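## Task

Rotate the yellow arch until it stands on its feet. It must stay that way by itself at the end, with no help from the robot; then release it and move the grippers away.

## Robot and tools

Robot: two arms, left_arm and right_arm, each ending in a parallel gripper. Everything is reported in one world frame with its origin on the table top midway between the arms. +z is up, +x reaches out over the table, and left_arm sits on the +y side. The names left and right do not refer to sides of any camera image.

Gripper axes: the fingers point along the gripper's own +z, and they close and open along its own y. The reported end_effector_position is the point between the finger pads, roughly 5 mm short of the tips.

The 14-number row (used by execute_actions and move): plain numbers from -1 to 1, always all 14 even if one arm is idle. The first seven belong to left_arm, the last seven to right_arm, each as dx, dy, dz, rx, ry, rz, opening. The first six are an offset, not a pose, expressed in that gripper's own axes and counted from the gripper's pose in the most recent result that showed it (before any such result in a scene, and for later calls in the same reply, from where the gripper is when the action begins). Scale: 1.0 equals 0.6 m of translation or 180 degrees of rotation; rx, ry, rz form a single rotation vector. Opening is absolute, not an offset: +1 is fully open (0.070 m), -1 is shut; closing fully takes about 1 s. All-zero offsets do not mean stay still: they pull the arm back to the reference pose. To keep an arm in place, send the offset back to where you want it.

execute_actions: argument actions is a list holding at most one item; an optional pictures boolean controls whether camera images come back. An empty list just reports the state. An action item has rows (1 to 15 rows) and steps (at most 15, default 15); each step is 1/30 s, each row is used for one step, and the final row repeats to fill the remaining steps. Every row in an action is measured from the same reference pose, not from the previous row. A wait item has only steps (up to 300), counted from the previous result. A refused call sends nothing.

move: argument target is one 14-number row as above; speed is the top path speed in m/s, 0.002 to 0.5 (default 0.25), with rotation capped at twice that in rad/s. Each gripper travels in a straight line toward its target, all paths finishing together, lasting 0.5 to 10 s (cut off at 10 s). Openings are sent when the move starts. Paths ignore obstacles and the other arm; grippers lag, drift and may exceed speed, especially with a nearly straight arm. Faster touches hit harder, and aiming further past a contact pushes harder. The result adds a move: line giving the ending (done, off_target, moving, held, fault) and any limits (paced = the pose sent was clipped; held = a check blocked some steps, after which the arm may jump fast), plus each gripper's distance from its target.

wait: seconds from 0 to 10; the robot gets nothing new meanwhile. zoom_image: camera (cam_high, cam_low, cam_left_wrist, cam_right_wrist) and region [x0, y0, x1, y1] in that image's pixels from the top-left, no larger than 504 by 504. finished_scene: scene number (1 or 2); irreversible, grades the scene and starts the next task. Replying with no tool call ends everything.

Control behaviour: each step the commanded pose is clipped to within 70 mm and 16 degrees of the measured pose, then joints are driven by damped inverse kinematics, favouring position over orientation. After an action ends, an arm continues only to its last clipped pose, so far targets need further actions; check the result's pose. A Hand target line shows where each gripper is currently being driven. Joint speed is capped at 3 rad/s. The simulation keeps running while you think.

Results: the state line lists per arm end_effector_position (m) and end_effector_quat_wxyz; printed positions can be off, more at long reach. grip_measured is the finger opening on the command scale (the last Joint positions number is it in metres), with a fixed error up to about 1 mm. To hold something, command about 0.04 below grip_measured; less gives a lighter grip. Fingers push about 20 N per pad; snapping shut hard can overload. A pose unreachable line names an arm whose command was changed or blocked by the clearance check; HELD marks steps where that happened. Joint torques are noisy and offset. Cameras: cam_high and cam_low are 504x504, the wrist fisheye cameras 616x616; calibration is given but may be slightly off.

Avoid: knocking or placing anything off the table (fails the task); arms hitting or pressing each other; drops, slips, slams and hard pushes. A contact torque reaching a joint's load limit (20.9 N m for waist, shoulder, elbow; 7.28 N m for the wrist joints, whose motors really manage only about 4 N m including held weight) stops that arm for 10 s. Holding loads heats motors: a MOTOR HOT warning appears at 65 °C, and at 80 °C the arm and gripper go limp. Occasional tugs on held parts or pushes on loose objects may occur. Finish with the object resting unaided, gripper open and withdrawn.

Each tool is called after "Request:" as name([rows], argument=value, ...), one row to a line, values as JSON.

## Session

Request:
execute_actions(actions=[])

Scene clock: 0.00 s of 6100.00 s.
left_arm: end_effector_position=(+0.4389, -0.0735, +0.1038) grip_measured=+1.00 end_effector_quat_wxyz=(+0.370, -0.235, +0.899, -0.021) | right_arm: end_effector_position=(+0.4606, -0.2827, +0.1513) grip_measured=+1.00 end_effector_quat_wxyz=(-0.189, +0.712, -0.676, +0.016)
Joint positions: left_arm=[-0.867  2.241 -1.844  0.803  1.047 -1.788  0.07 ] | right_arm=[ 0.063  1.891 -1.629  0.274  1.116 -1.695  0.07 ]
Joint torques (N m, as the arm reports them, + toward a larger angle): no reading
Motor temperatures (°C, as the motors report them): left_arm=[30 32 32 34 32 35] | right_arm=[32 30 34 34 38 31]
Hand target (left_arm): +0.439, -0.074, +0.104; +0.370, -0.235, +0.899, -0.021
Hand target (right_arm): +0.461, -0.283, +0.151; -0.189, +0.712, -0.676, +0.016
camera_calibration (this result's frames):
cam_left_wrist: T_world_to_cam=[[0.392436, -0.901153, 0.184166, -0.254143], [-0.900723, -0.41707, -0.121452, 0.374503], [0.186257, -0.11822, -0.975363, 0.132718], [0, 0, 0, 1]] pos_world=[0.412338, -0.0571379, 0.221737]
cam_right_wrist: T_world_to_cam=[[0.954019, 0.0125824, 0.299482, -0.481121], [-0.0970006, -0.932397, 0.348176, -0.269408], [0.283617, -0.361216, -0.888304, 0.0232548], [0, 0, 0, 1]] pos_world=[0.426271, -0.236742, 0.258546]

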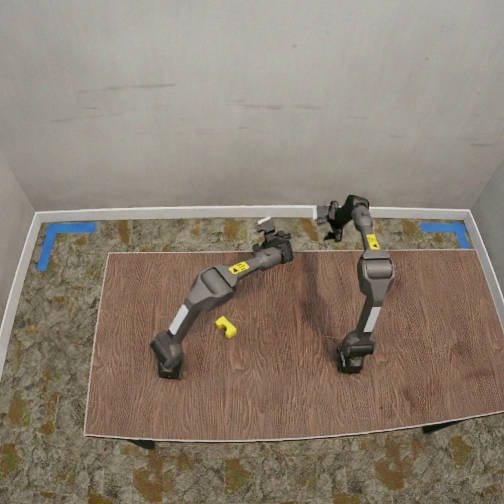

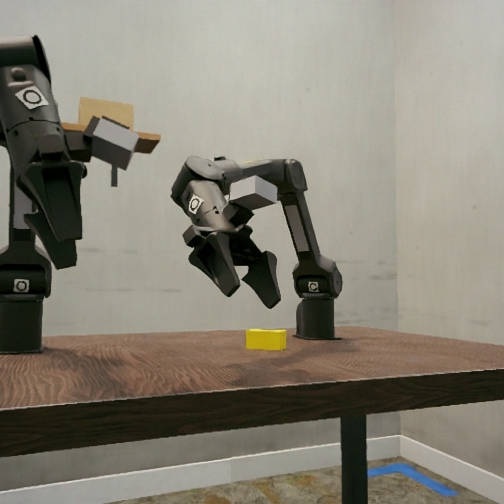

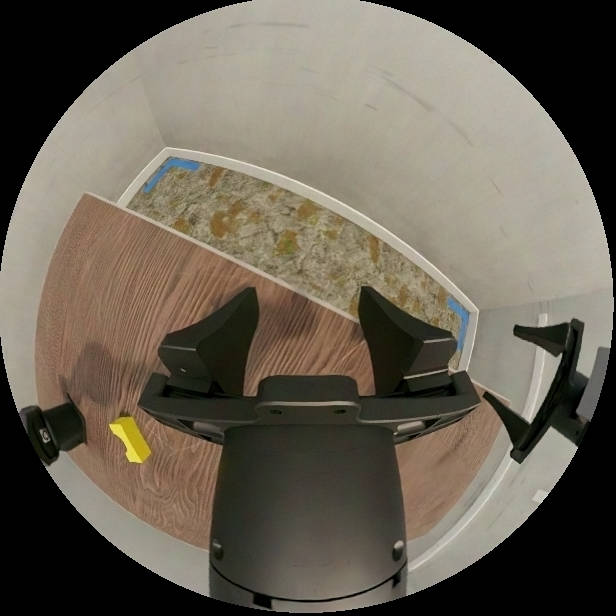

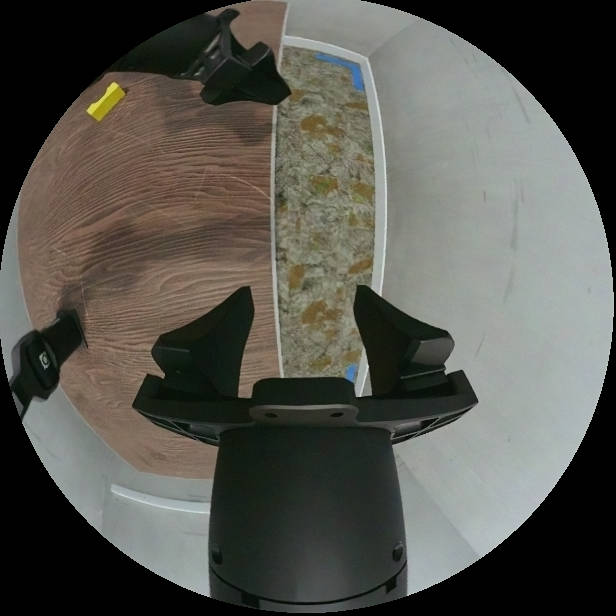

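Request:
zoom_image(camera="cam_high", region=[196, 302, 256, 352])

Request:
zoom_image(camera="cam_low", region=[230, 315, 310, 365])

Request:
zoom_image(camera="cam_left_wrist", region=[95, 405, 165, 475])

Request:
zoom_image(camera="cam_right_wrist", region=[75, 70, 140, 135])

Region (196, 302, 256, 352) of cam_high's 504x504 image, scaled by 8.400, with more detail than that image has.

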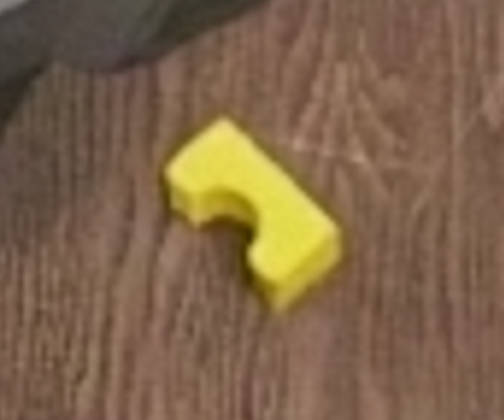

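Region (230, 315, 310, 365) of cam_low's 504x504 image, scaled by 6.300, with more detail than that image has; it fills the top 315 rows of this view, and the rest is white.

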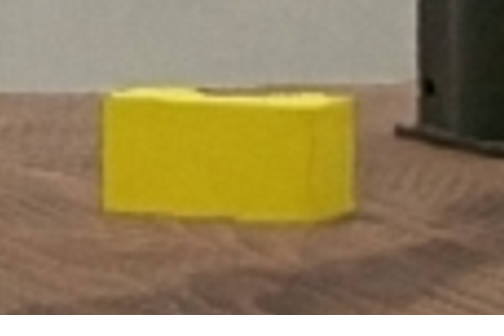

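Region (95, 405, 165, 475) of cam_left_wrist's 616x616 image, scaled by 7.200, with more detail than that image has.

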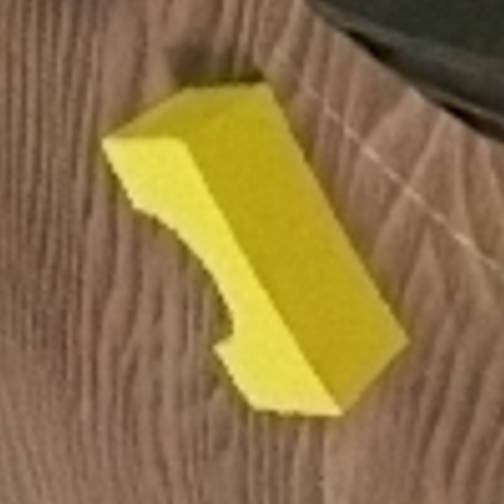

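Region (75, 70, 140, 135) of cam_right_wrist's 616x616 image, scaled by 7.754, with more detail than that image has.

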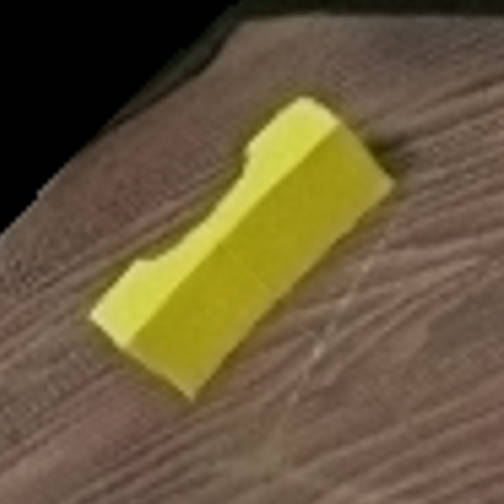

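Request:
move(target=[0.2352, 0.4422, -0.2447, 0.0572, 0.2905, 0.4197, 1, 0, 0, 0, 0, 0, 0, 1], speed=0.3)

Request:
zoom_image(camera="cam_left_wrist", region=[230, 225, 390, 345])

Scene clock: 18.67 s of 6100.00 s.
left_arm: end_effector_position=(+0.1431, +0.0757, +0.0624) grip_measured=+1.00 end_effector_quat_wxyz=(-0.076, +0.405, +0.911, +0.031) | right_arm: end_effector_position=(+0.4606, -0.2827, +0.1513) grip_measured=+1.00 end_effector_quat_wxyz=(-0.189, +0.712, -0.676, +0.016)
Joint positions: left_arm=[-0.89   1.567 -0.875 -0.027  1.13  -0.106  0.07 ] | right_arm=[ 0.063  1.891 -1.629  0.274  1.116 -1.695  0.07 ]
Joint torques (N m, as the arm reports them, + toward a larger angle): left_arm=[ 0.39 -3.25 -2.1   0.09  0.   -0.31] | right_arm=[ 0.07 -6.81 -4.81  0.34 -0.21  0.04]
Motor temperatures (°C, as the motors report them): left_arm=[30 33 32 34 32 35] | right_arm=[32 31 34 34 38 31]
Hand target (left_arm): +0.144, +0.075, +0.063; -0.076, +0.404, +0.911, +0.031
Hand target (right_arm): +0.461, -0.283, +0.151; -0.189, +0.712, -0.676, +0.016
Off the commanded pose (left_arm): 0.005 m, 1 deg.
Off the commanded pose (right_arm): 0.000 m, 0 deg.
After step 90, 12.63 s passed at rest.
move: off_target (left_arm)
camera_calibration (this result's frames):
cam_left_wrist: T_world_to_cam=[[-0.764355, -0.644793, 0.00182219, 0.161532], [-0.457808, 0.544683, 0.702661, -0.0223073], [-0.454064, 0.536248, -0.711522, 0.190609], [0, 0, 0, 1]] pos_world=[0.199804, 0.0140913, 0.151003]
cam_right_wrist: T_world_to_cam=[[0.954019, 0.0125827, 0.299482, -0.481121], [-0.0970004, -0.932397, 0.348176, -0.269408], [0.283617, -0.361216, -0.888304, 0.0232546], [0, 0, 0, 1]] pos_world=[0.426271, -0.236742, 0.258546]

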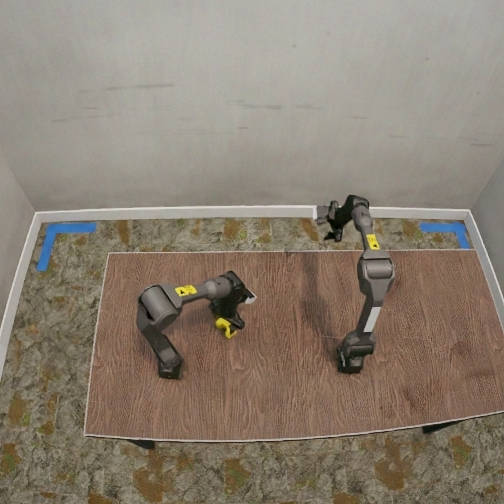

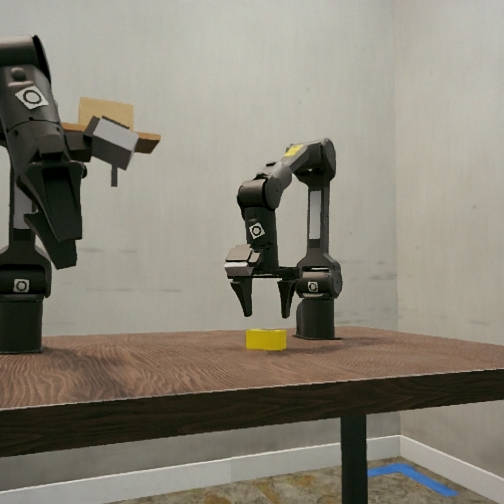

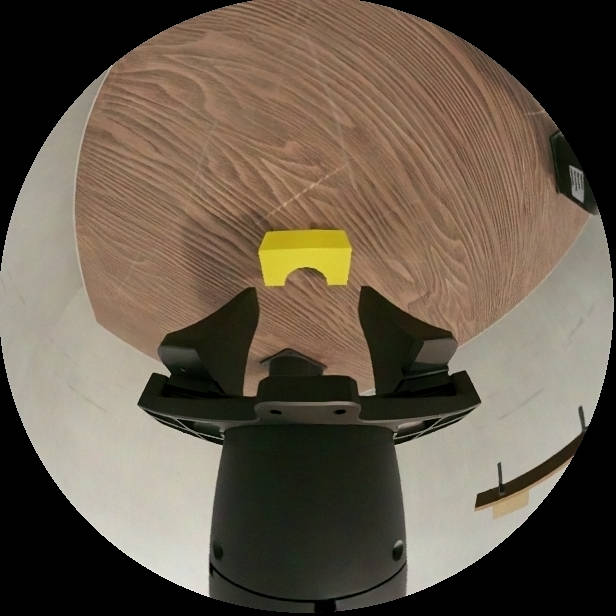

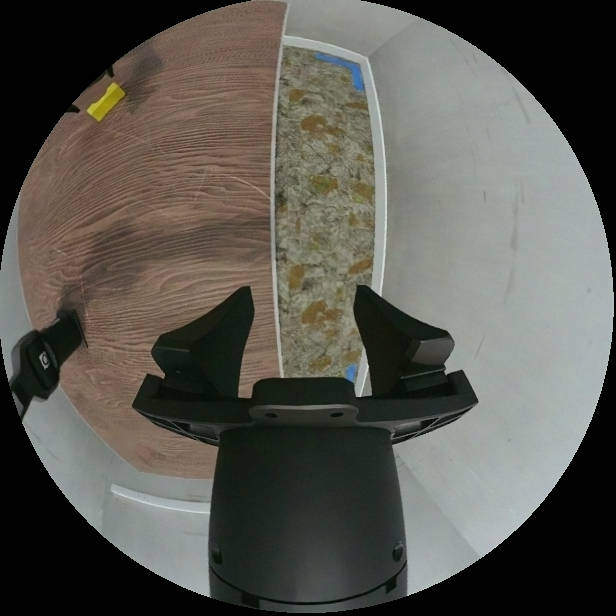

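Region (230, 225, 390, 345) of cam_left_wrist's 616x616 image, scaled by 3.150, with more detail than that image has; it fills the top 378 rows of this view, and the rest is white.

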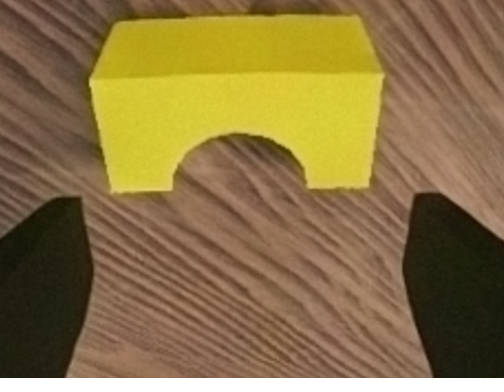

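Request:
move(target=[-0.0162, 0.0033, 0.0268, 0, 0.02, 0, 1, 0, 0, 0, 0, 0, 0, 1], speed=0.05)

Request:
zoom_image(camera="cam_left_wrist", region=[230, 225, 390, 345])

Scene clock: 26.27 s of 6100.00 s.
left_arm: end_effector_position=(+0.1492, +0.0722, +0.0442) grip_measured=+1.00 end_effector_quat_wxyz=(-0.105, +0.403, +0.908, +0.044) | right_arm: end_effector_position=(+0.4606, -0.2827, +0.1513) grip_measured=+1.00 end_effector_quat_wxyz=(-0.189, +0.712, -0.676, +0.016)
Joint positions: left_arm=[-0.873  1.673 -0.909 -0.032  1.122 -0.085  0.07 ] | right_arm=[ 0.063  1.891 -1.629  0.274  1.116 -1.695  0.07 ]
Joint torques (N m, as the arm reports them, + toward a larger angle): left_arm=[ 0.83 -3.51 -2.49 -0.17  0.18  0.12] | right_arm=[ 0.08 -6.82 -4.78  0.34 -0.21  0.04]
Motor temperatures (°C, as the motors report them): left_arm=[30 33 32 34 32 35] | right_arm=[32 31 34 34 38 31]
Hand target (left_arm): +0.149, +0.072, +0.044; -0.105, +0.403, +0.908, +0.044
Hand target (right_arm): +0.461, -0.283, +0.151; -0.189, +0.712, -0.676, +0.016
Off the commanded pose (left_arm): 0.001 m, 0 deg.
Off the commanded pose (right_arm): 0.000 m, 0 deg.
After step 90, 3.70 s passed at rest.
move: done
camera_calibration (this result's frames):
cam_left_wrist: T_world_to_cam=[[-0.764304, -0.644841, 0.00442696, 0.163826], [-0.426619, 0.510779, 0.746392, -0.0089091], [-0.483565, 0.568582, -0.665492, 0.182387], [0, 0, 0, 1]] pos_world=[0.209608, 0.00649024, 0.127301]
cam_right_wrist: T_world_to_cam=[[0.954019, 0.0125826, 0.299482, -0.481121], [-0.0970005, -0.932397, 0.348176, -0.269408], [0.283617, -0.361216, -0.888304, 0.0232546], [0, 0, 0, 1]] pos_world=[0.426271, -0.236742, 0.258546]

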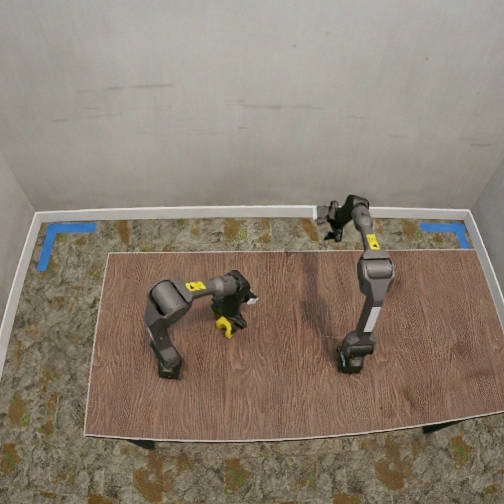

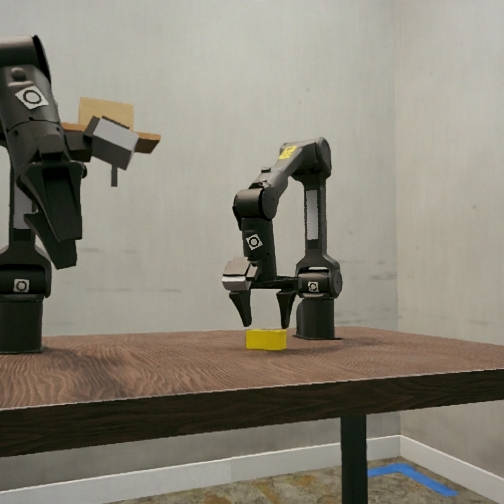

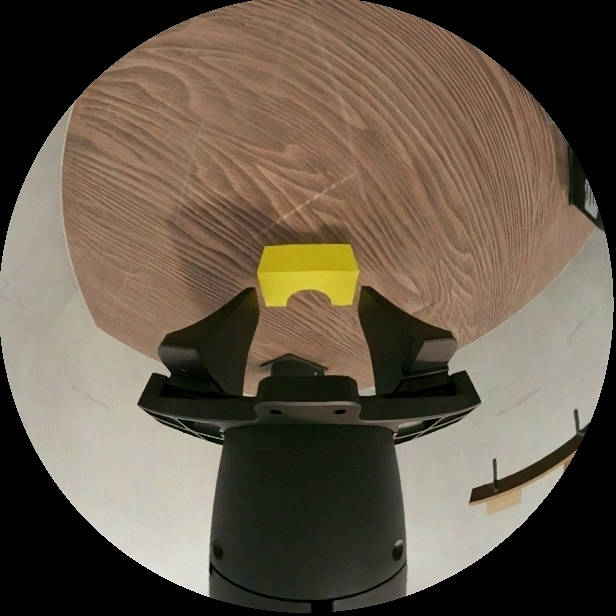

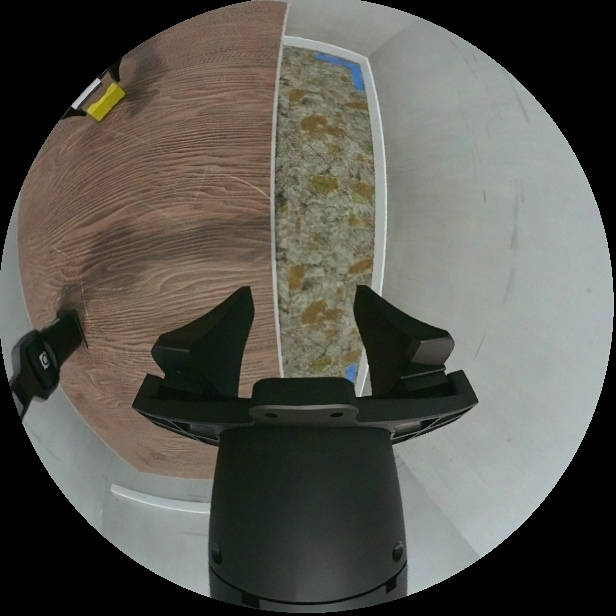

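Region (230, 225, 390, 345) of cam_left_wrist's 616x616 image, scaled by 3.150, with more detail than that image has; it fills the top 378 rows of this view, and the rest is white.

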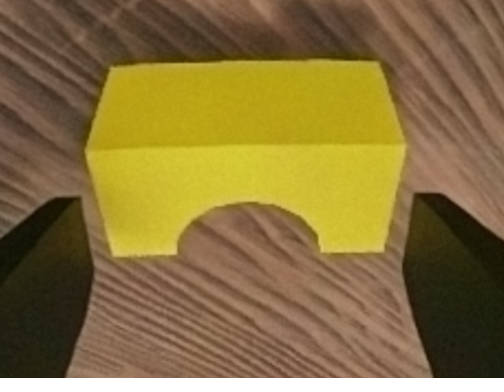

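Request:
zoom_image(camera="cam_low", region=[225, 285, 310, 360])

Request:
zoom_image(camera="cam_high", region=[190, 285, 270, 350])

Region (225, 285, 310, 360) of cam_low's 504x504 image, scaled by 5.929, with more detail than that image has; it fills the top 445 rows of this view, and the rest is white.

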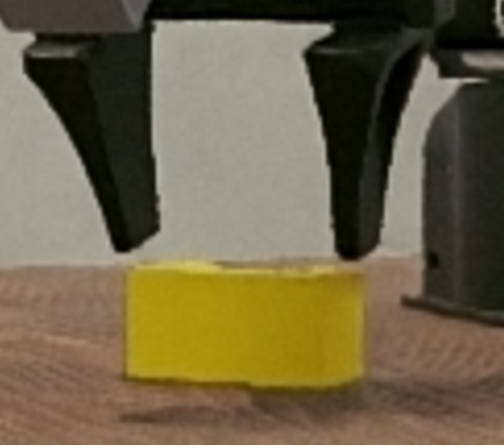

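Region (190, 285, 270, 350) of cam_high's 504x504 image, scaled by 6.300, with more detail than that image has; it fills the top 410 rows of this view, and the rest is white.

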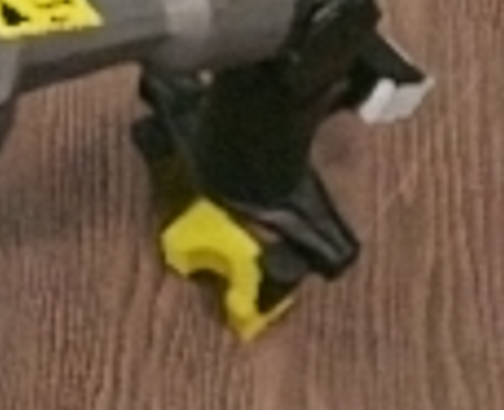

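Request:
move(target=[-0.0146, 0, 0.048, 0, 0.038, 0, 1, 0, 0, 0, 0, 0, 0, 1], speed=0.045)

Request:
execute_actions([
  {"rows": [[0,0,0,0,0,0,0.97,0,0,0,0,0,0,1],[0,0,0,0,0,0,0.95,0,0,0,0,0,0,1],[0,0,0,0,0,0,0.94,0,0,0,0,0,0,1],[0,0,0,0,0,0,0.93,0,0,0,0,0,0,1],[0,0,0,0,0,0,0.92,0,0,0,0,0,0,1],[0,0,0,0,0,0,0.91,0,0,0,0,0,0,1],[0,0,0,0,0,0,0.90,0,0,0,0,0,0,1],[0,0,0,0,0,0,0.89,0,0,0,0,0,0,1],[0,0,0,0,0,0,0.88,0,0,0,0,0,0,1],[0,0,0,0,0,0,0.87,0,0,0,0,0,0,1],[0,0,0,0,0,0,0.86,0,0,0,0,0,0,1],[0,0,0,0,0,0,0.85,0,0,0,0,0,0,1],[0,0,0,0,0,0,0.84,0,0,0,0,0,0,1],[0,0,0,0,0,0,0.83,0,0,0,0,0,0,1],[0,0,0,0,0,0,0.82,0,0,0,0,0,0,1]], "steps": 15},
], pictures=false)

Request:
execute_actions([
  {"steps": 6},
], pictures=false)

Scene clock: 35.70 s of 6100.00 s.
left_arm: end_effector_position=(+0.1502, +0.0711, +0.0132) grip_measured=+1.00 end_effector_quat_wxyz=(-0.160, +0.400, +0.900, +0.067) | right_arm: end_effector_position=(+0.4606, -0.2827, +0.1513) grip_measured=+1.00 end_effector_quat_wxyz=(-0.189, +0.712, -0.676, +0.016)
Joint positions: left_arm=[-0.863  1.839 -0.957 -0.042  1.124 -0.067  0.07 ] | right_arm=[ 0.063  1.891 -1.629  0.274  1.116 -1.695  0.07 ]
Joint torques (N m, as the arm reports them, + toward a larger angle): left_arm=[ 0.92 -3.77 -2.28 -0.17  0.45  0.16] | right_arm=[ 0.11 -6.81 -4.78  0.34 -0.22  0.04]
Motor temperatures (°C, as the motors report them): left_arm=[30 33 32 34 32 35] | right_arm=[32 31 34 34 38 31]
Hand target (left_arm): +0.150, +0.071, +0.013; -0.160, +0.400, +0.900, +0.067
Hand target (right_arm): +0.461, -0.283, +0.151; -0.189, +0.712, -0.676, +0.016
Off the commanded pose (left_arm): 0.001 m, 0 deg.
Off the commanded pose (right_arm): 0.000 m, 0 deg.
After step 90, 4.87 s passed at rest.
move: done
camera_calibration (this result's frames):
cam_left_wrist: T_world_to_cam=[[-0.763893, -0.645271, 0.00961321, 0.163968], [-0.362585, 0.441467, 0.820755, 0.00947807], [-0.533854, 0.623484, -0.571199, 0.165285], [0, 0, 0, 1]] pos_world=[0.216929, -0.0014326, 0.0850551]
cam_right_wrist: T_world_to_cam=[[0.954019, 0.0125824, 0.299482, -0.481121], [-0.0970006, -0.932397, 0.348176, -0.269408], [0.283617, -0.361216, -0.888304, 0.0232547], [0, 0, 0, 1]] pos_world=[0.426271, -0.236742, 0.258546]

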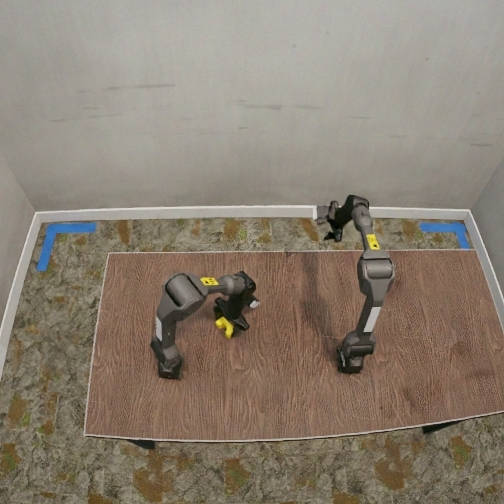

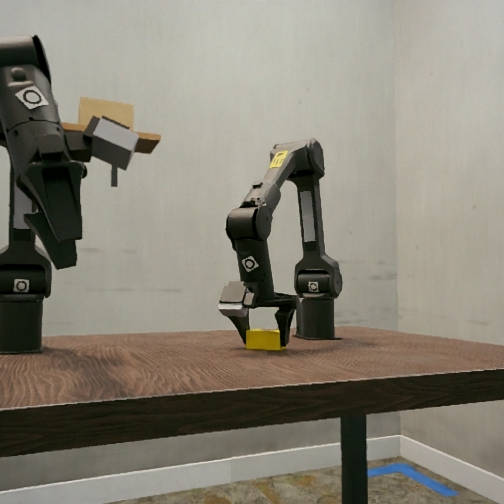

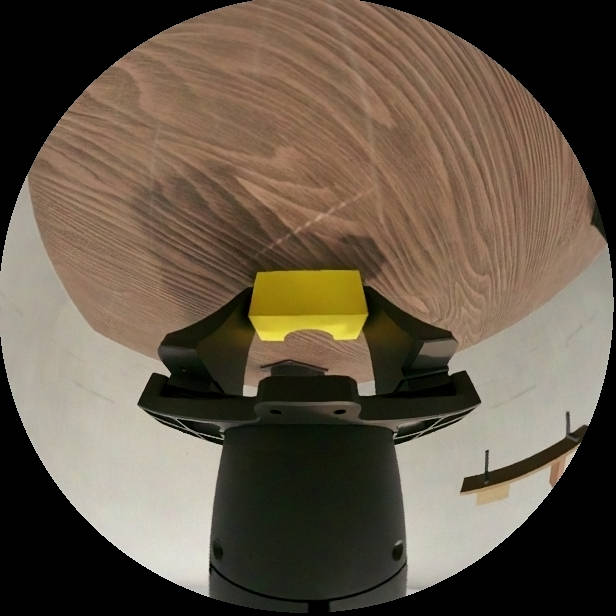

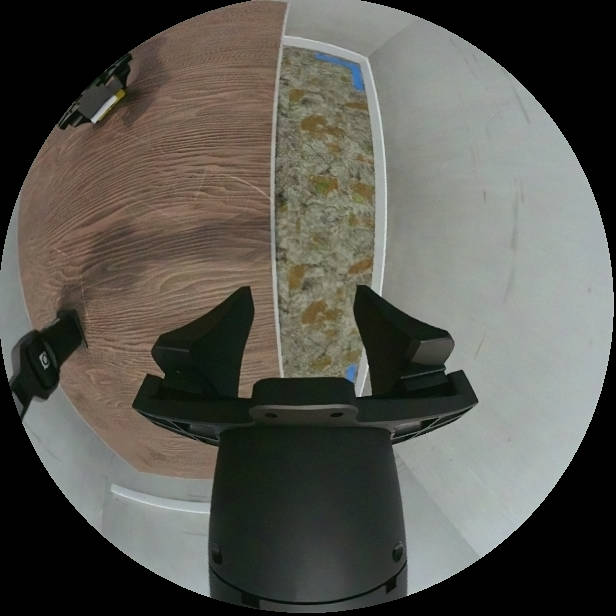

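Scene clock: 36.20 s of 6100.00 s.
left_arm: end_effector_position=(+0.1502, +0.0711, +0.0132) grip_measured=+0.89 end_effector_quat_wxyz=(-0.160, +0.400, +0.900, +0.067) | right_arm: end_effector_position=(+0.4606, -0.2827, +0.1513) grip_measured=+1.00 end_effector_quat_wxyz=(-0.189, +0.712, -0.676, +0.016)
Joint positions: left_arm=[-0.863  1.839 -0.957 -0.043  1.124 -0.067  0.066] | right_arm=[ 0.063  1.891 -1.629  0.274  1.116 -1.695  0.07 ]
Joint torques (N m, as the arm reports them, + toward a larger angle): left_arm=[ 0.91 -3.61 -2.26 -0.15  0.42  0.17] | right_arm=[ 0.08 -6.81 -4.8   0.34 -0.21  0.04]
Motor temperatures (°C, as the motors report them): left_arm=[30 33 32 34 32 35] | right_arm=[32 31 34 34 38 31]
Hand target (left_arm): +0.150, +0.071, +0.013; -0.160, +0.400, +0.900, +0.067
Hand target (right_arm): +0.461, -0.283, +0.151; -0.189, +0.712, -0.676, +0.016
Off the commanded pose (left_arm): 0.000 m, 0 deg.
Off the commanded pose (right_arm): 0.000 m, 0 deg.
Steps of this call (steps 1 to 15: all 15 steps of this action). Readings (end_effector_position):
1: left_arm (+0.1502, +0.0711, +0.0132) | right_arm (+0.4606, -0.2827, +0.1513)
2: left_arm (+0.1502, +0.0711, +0.0132) | right_arm (+0.4606, -0.2827, +0.1513)
4: left_arm (+0.1502, +0.0711, +0.0132) | right_arm (+0.4606, -0.2827, +0.1513)
8: left_arm (+0.1502, +0.0711, +0.0132) | right_arm (+0.4606, -0.2827, +0.1513)
15: the state above

Scene clock: 36.40 s of 6100.00 s.
left_arm: end_effector_position=(+0.1502, +0.0711, +0.0132) grip_measured=+0.89 end_effector_quat_wxyz=(-0.160, +0.400, +0.900, +0.067) | right_arm: end_effector_position=(+0.4606, -0.2827, +0.1513) grip_measured=+1.00 end_effector_quat_wxyz=(-0.189, +0.712, -0.676, +0.016)
Joint positions: left_arm=[-0.863  1.839 -0.957 -0.043  1.124 -0.067  0.066] | right_arm=[ 0.063  1.891 -1.629  0.274  1.116 -1.695  0.07 ]
Joint torques (N m, as the arm reports them, + toward a larger angle): left_arm=[ 0.93 -3.66 -2.24 -0.14  0.41  0.17] | right_arm=[ 0.08 -6.81 -4.79  0.33 -0.22  0.04]
Motor temperatures (°C, as the motors report them): left_arm=[30 33 32 34 32 35] | right_arm=[32 31 34 34 38 31]
Hand target (left_arm): +0.150, +0.071, +0.013; -0.160, +0.400, +0.900, +0.067
Hand target (right_arm): +0.461, -0.283, +0.151; -0.189, +0.712, -0.676, +0.016
Off the commanded pose (left_arm): 0.000 m, 0 deg.
Off the commanded pose (right_arm): 0.000 m, 0 deg.
Steps of this call (steps 1 to 6: nothing new was sent). Readings (end_effector_position):
1: left_arm (+0.1502, +0.0711, +0.0132) | right_arm (+0.4606, -0.2827, +0.1513)
2: left_arm (+0.1502, +0.0711, +0.0132) | right_arm (+0.4606, -0.2827, +0.1513)
4: left_arm (+0.1502, +0.0711, +0.0132) | right_arm (+0.4606, -0.2827, +0.1513)
6: the state above

Request:
move(target=[0.02, 0.049, -0.055, 0, -0.044, 0, 0.84, 0, 0, 0, 0, 0, 0, 1], speed=0.1)

Request:
move(target=[-0.3825, 0, -0.073, 0, -0.4556, 0, 0.84, 0, 0, 0, 0, 0, 0, 1], speed=0.3)

Scene clock: 40.93 s of 6100.00 s.
left_arm: end_effector_position=(+0.1729, +0.0911, +0.0495) grip_measured=+0.89 end_effector_quat_wxyz=(-0.096, +0.404, +0.909, +0.040) | right_arm: end_effector_position=(+0.4606, -0.2827, +0.1513) grip_measured=+1.00 end_effector_quat_wxyz=(-0.189, +0.712, -0.676, +0.016)
Joint positions: left_arm=[-0.764  1.648 -0.907 -0.003  1.126  0.008  0.066] | right_arm=[ 0.063  1.891 -1.629  0.274  1.116 -1.695  0.07 ]
Joint torques (N m, as the arm reports them, + toward a larger angle): left_arm=[ 0.07 -2.15 -1.3  -0.1   0.22 -0.17] | right_arm=[ 0.1  -6.82 -4.8   0.33 -0.21  0.04]
Motor temperatures (°C, as the motors report them): left_arm=[30 33 32 34 32 35] | right_arm=[32 31 34 34 38 31]
Hand target (left_arm): +0.173, +0.091, +0.049; -0.097, +0.404, +0.909, +0.041
Hand target (right_arm): +0.461, -0.283, +0.151; -0.189, +0.712, -0.676, +0.016
Off the commanded pose (left_arm): 0.001 m, 0 deg.
Off the commanded pose (right_arm): 0.000 m, 0 deg.
After step 90, 0.60 s passed at rest.
move: done
camera_calibration (this result's frames):
cam_left_wrist: T_world_to_cam=[[-0.764543, -0.644568, 0.00230313, 0.194232], [-0.436955, 0.520907, 0.733298, -0.0109265], [-0.47386, 0.559632, -0.679904, 0.186429], [0, 0, 0, 1]] pos_world=[0.232065, 0.0265558, 0.134319]
cam_right_wrist: T_world_to_cam=[[0.954019, 0.0125826, 0.299482, -0.481121], [-0.0970004, -0.932397, 0.348176, -0.269408], [0.283617, -0.361216, -0.888304, 0.0232547], [0, 0, 0, 1]] pos_world=[0.426271, -0.236742, 0.258546]

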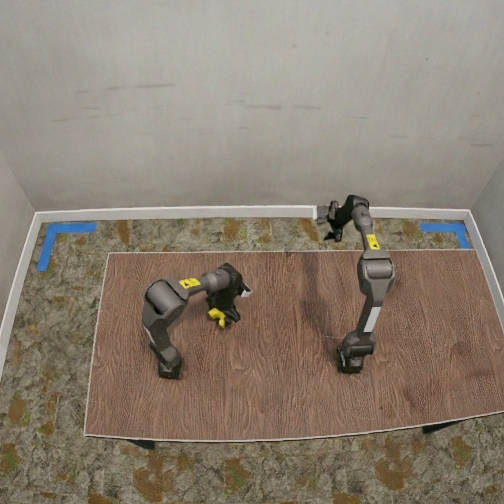

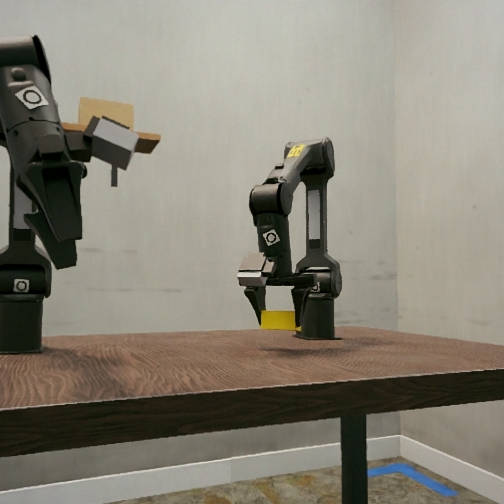

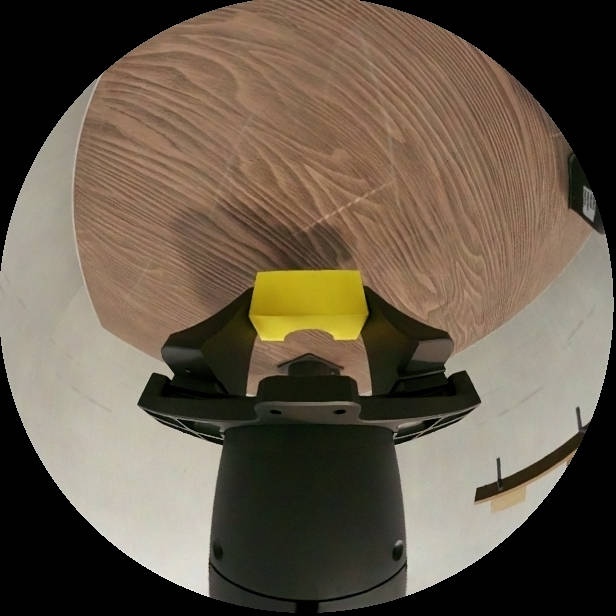

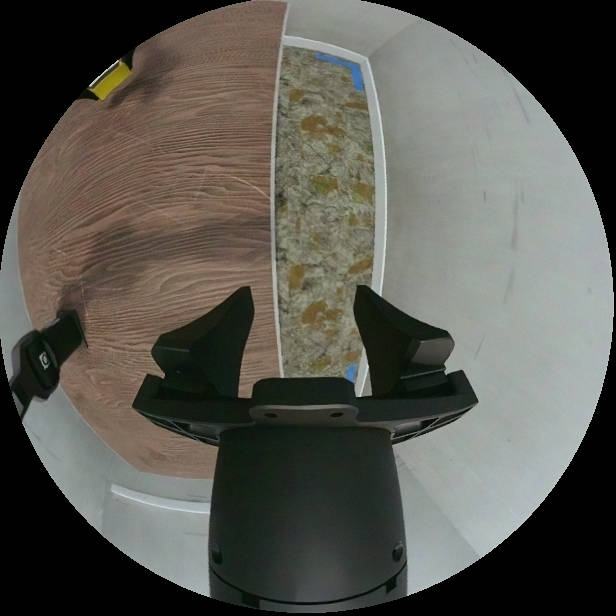

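Scene clock: 43.80 s of 6100.00 s.
left_arm: end_effector_position=(+0.3303, -0.0787, +0.0435) grip_measured=+0.89 end_effector_quat_wxyz=(+0.526, +0.332, +0.749, -0.227) | right_arm: end_effector_position=(+0.4606, -0.2827, +0.1513) grip_measured=+1.00 end_effector_quat_wxyz=(-0.189, +0.712, -0.676, +0.016)
Joint positions: left_arm=[-0.766  2.047 -0.65  -0.008 -0.96   0.013  0.066] | right_arm=[ 0.063  1.891 -1.629  0.274  1.116 -1.695  0.07 ]
Joint torques (N m, as the arm reports them, + toward a larger angle): left_arm=[-0.32 -4.82 -1.76 -0.1  -1.04 -0.07] | right_arm=[ 0.12 -6.8  -4.79  0.33 -0.21  0.03]
Motor temperatures (°C, as the motors report them): left_arm=[30 33 32 34 32 35] | right_arm=[32 31 34 34 38 31]
Hand target (left_arm): +0.330, -0.079, +0.044; +0.527, +0.332, +0.749, -0.227
Hand target (right_arm): +0.461, -0.283, +0.151; -0.189, +0.712, -0.676, +0.016
Off the commanded pose (left_arm): 0.004 m, 1 deg.
Off the commanded pose (right_arm): 0.000 m, 0 deg.
move: off_target (left_arm)
camera_calibration (this result's frames):
cam_left_wrist: T_world_to_cam=[[-0.737943, -0.673405, -0.044331, 0.196076], [-0.535098, 0.623878, -0.569602, 0.247898], [0.41123, -0.396612, -0.820724, -0.00946836], [0, 0, 0, 1]] pos_world=[0.281236, -0.0263751, 0.142125]
cam_right_wrist: T_world_to_cam=[[0.954019, 0.0125827, 0.299482, -0.481121], [-0.0970004, -0.932397, 0.348176, -0.269408], [0.283617, -0.361216, -0.888304, 0.0232547], [0, 0, 0, 1]] pos_world=[0.426271, -0.236742, 0.258546]

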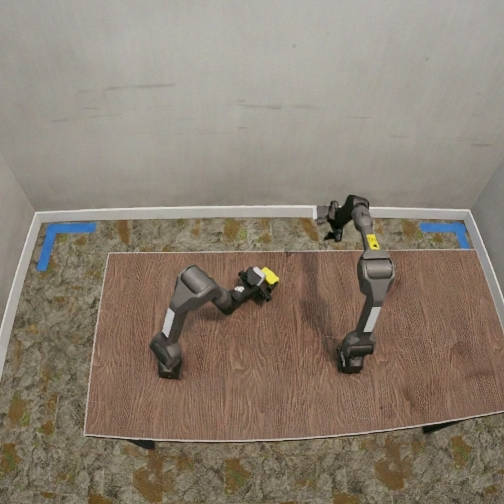

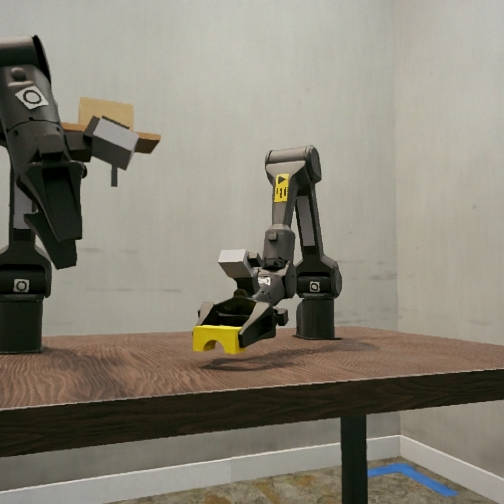

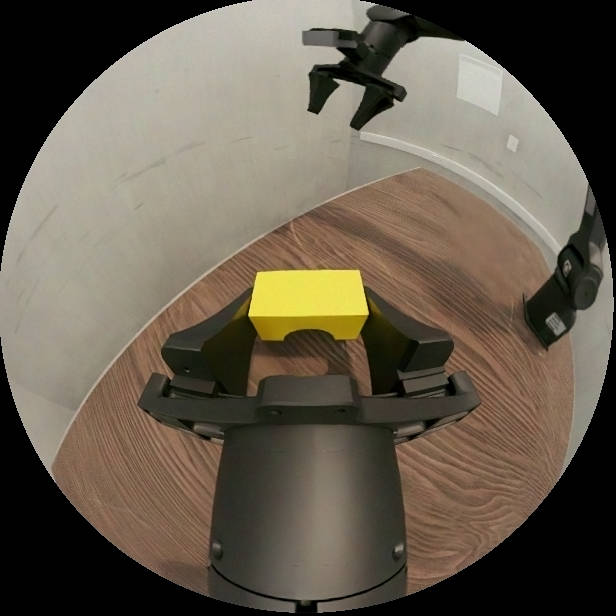

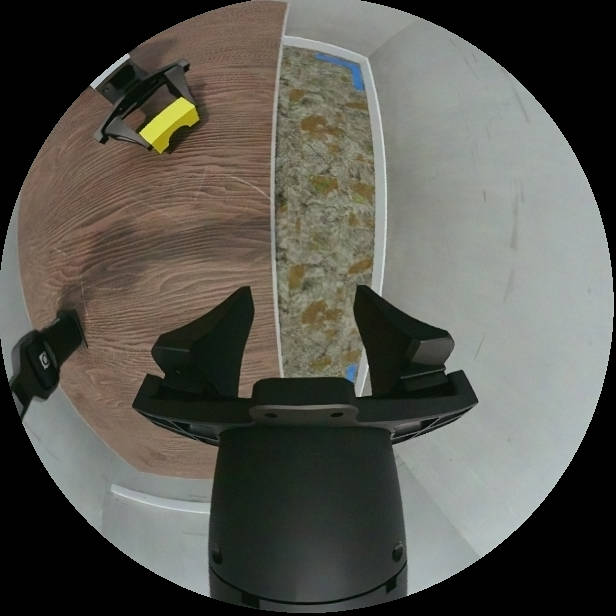

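Request:
zoom_image(camera="cam_low", region=[180, 295, 290, 385])

Region (180, 295, 290, 385) of cam_low's 504x504 image, scaled by 4.582, with more detail than that image has; it fills the top 412 rows of this view, and the rest is white.

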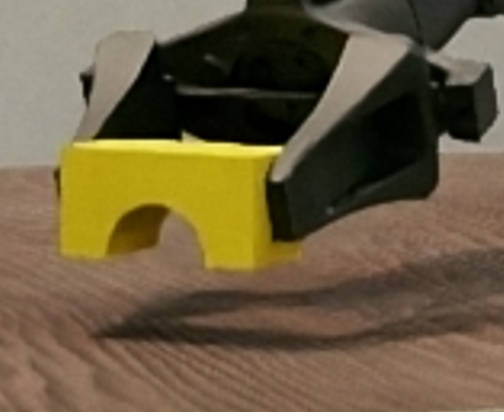

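Request:
move(target=[0.0313, 0, 0.0114, 0, 0, 0, 0.84, 0, 0, 0, 0, 0, 0, 1], speed=0.04)

Request:
zoom_image(camera="cam_low", region=[180, 320, 270, 390])

Request:
zoom_image(camera="cam_right_wrist", region=[120, 80, 230, 180])

Scene clock: 50.23 s of 6100.00 s.
left_arm: end_effector_position=(+0.3299, -0.0784, +0.0228) grip_measured=+0.89 end_effector_quat_wxyz=(+0.526, +0.332, +0.749, -0.227) | right_arm: end_effector_position=(+0.4606, -0.2827, +0.1513) grip_measured=+1.00 end_effector_quat_wxyz=(-0.189, +0.712, -0.676, +0.016)
Joint positions: left_arm=[-0.766  2.13  -0.653 -0.008 -1.039  0.012  0.066] | right_arm=[ 0.063  1.891 -1.629  0.274  1.116 -1.695  0.07 ]
Joint torques (N m, as the arm reports them, + toward a larger angle): left_arm=[-0.15 -4.79 -1.9   0.11 -0.99 -0.35] | right_arm=[ 0.11 -6.83 -4.77  0.34 -0.21  0.04]
Motor temperatures (°C, as the motors report them): left_arm=[30 33 32 34 33 35] | right_arm=[32 31 34 34 38 31]
Hand target (left_arm): +0.330, -0.079, +0.023; +0.526, +0.332, +0.749, -0.227
Hand target (right_arm): +0.461, -0.283, +0.151; -0.189, +0.712, -0.676, +0.016
Off the commanded pose (left_arm): 0.001 m, 0 deg.
Off the commanded pose (right_arm): 0.000 m, 0 deg.
After step 90, 2.70 s passed at rest.
move: done
camera_calibration (this result's frames):
cam_left_wrist: T_world_to_cam=[[-0.737997, -0.673343, -0.0443856, 0.195148], [-0.535384, 0.624291, -0.56888, 0.235831], [0.410761, -0.396068, -0.821222, -0.025947], [0, 0, 0, 1]] pos_world=[0.280937, -0.0261026, 0.121513]
cam_right_wrist: T_world_to_cam=[[0.954019, 0.0125827, 0.299482, -0.481121], [-0.0970004, -0.932397, 0.348176, -0.269408], [0.283617, -0.361216, -0.888304, 0.0232546], [0, 0, 0, 1]] pos_world=[0.426271, -0.236742, 0.258546]

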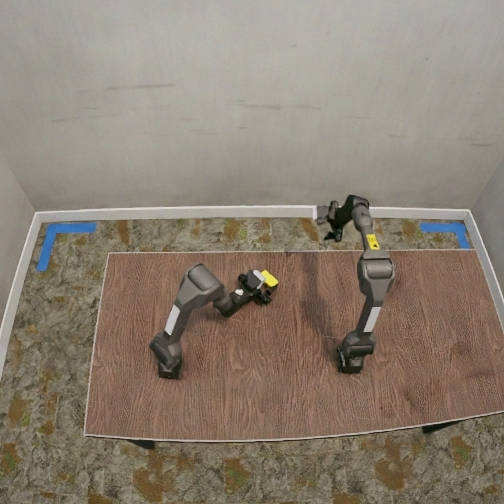

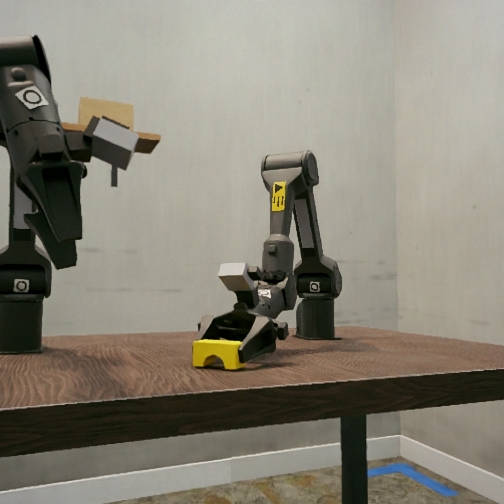

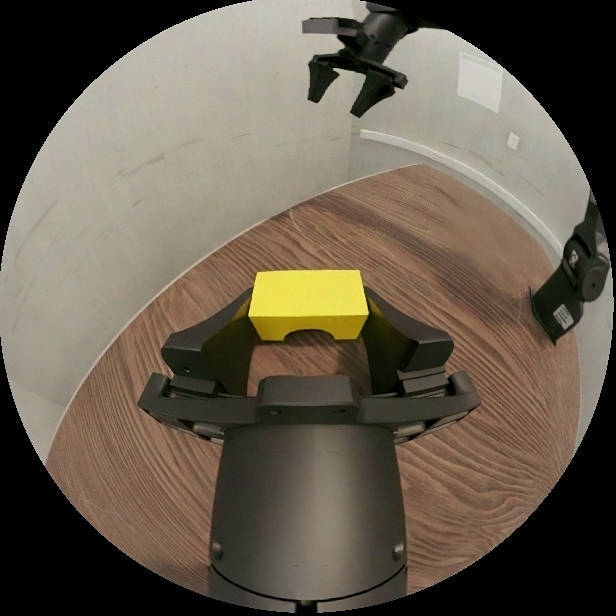

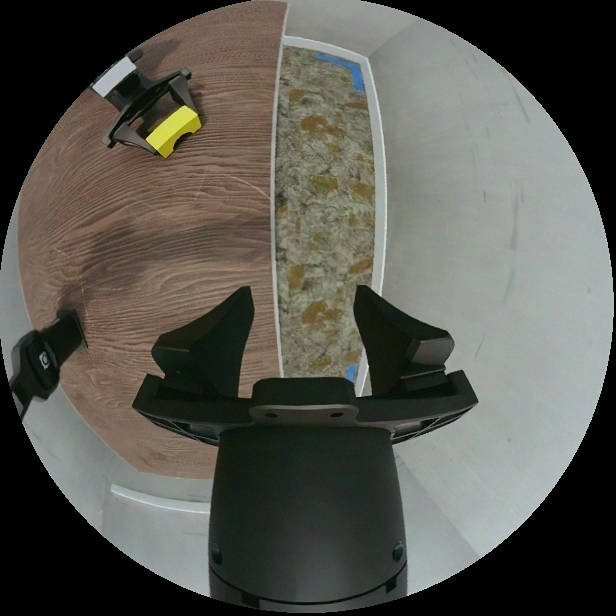

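Region (180, 320, 270, 390) of cam_low's 504x504 image, scaled by 5.600, with more detail than that image has.

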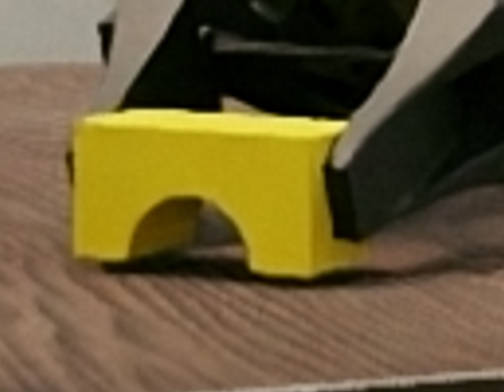

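Region (120, 80, 230, 180) of cam_right_wrist's 616x616 image, scaled by 4.582, with more detail than that image has; it fills the top 458 rows of this view, and the rest is white.

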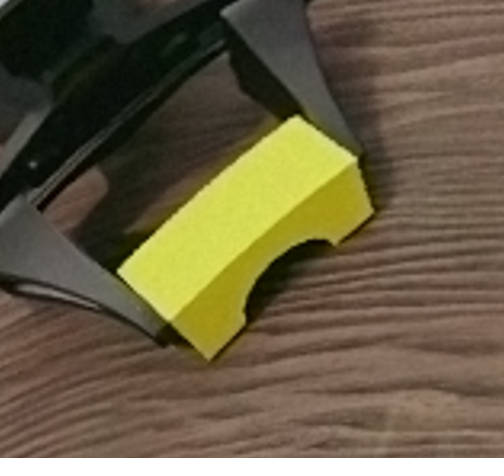

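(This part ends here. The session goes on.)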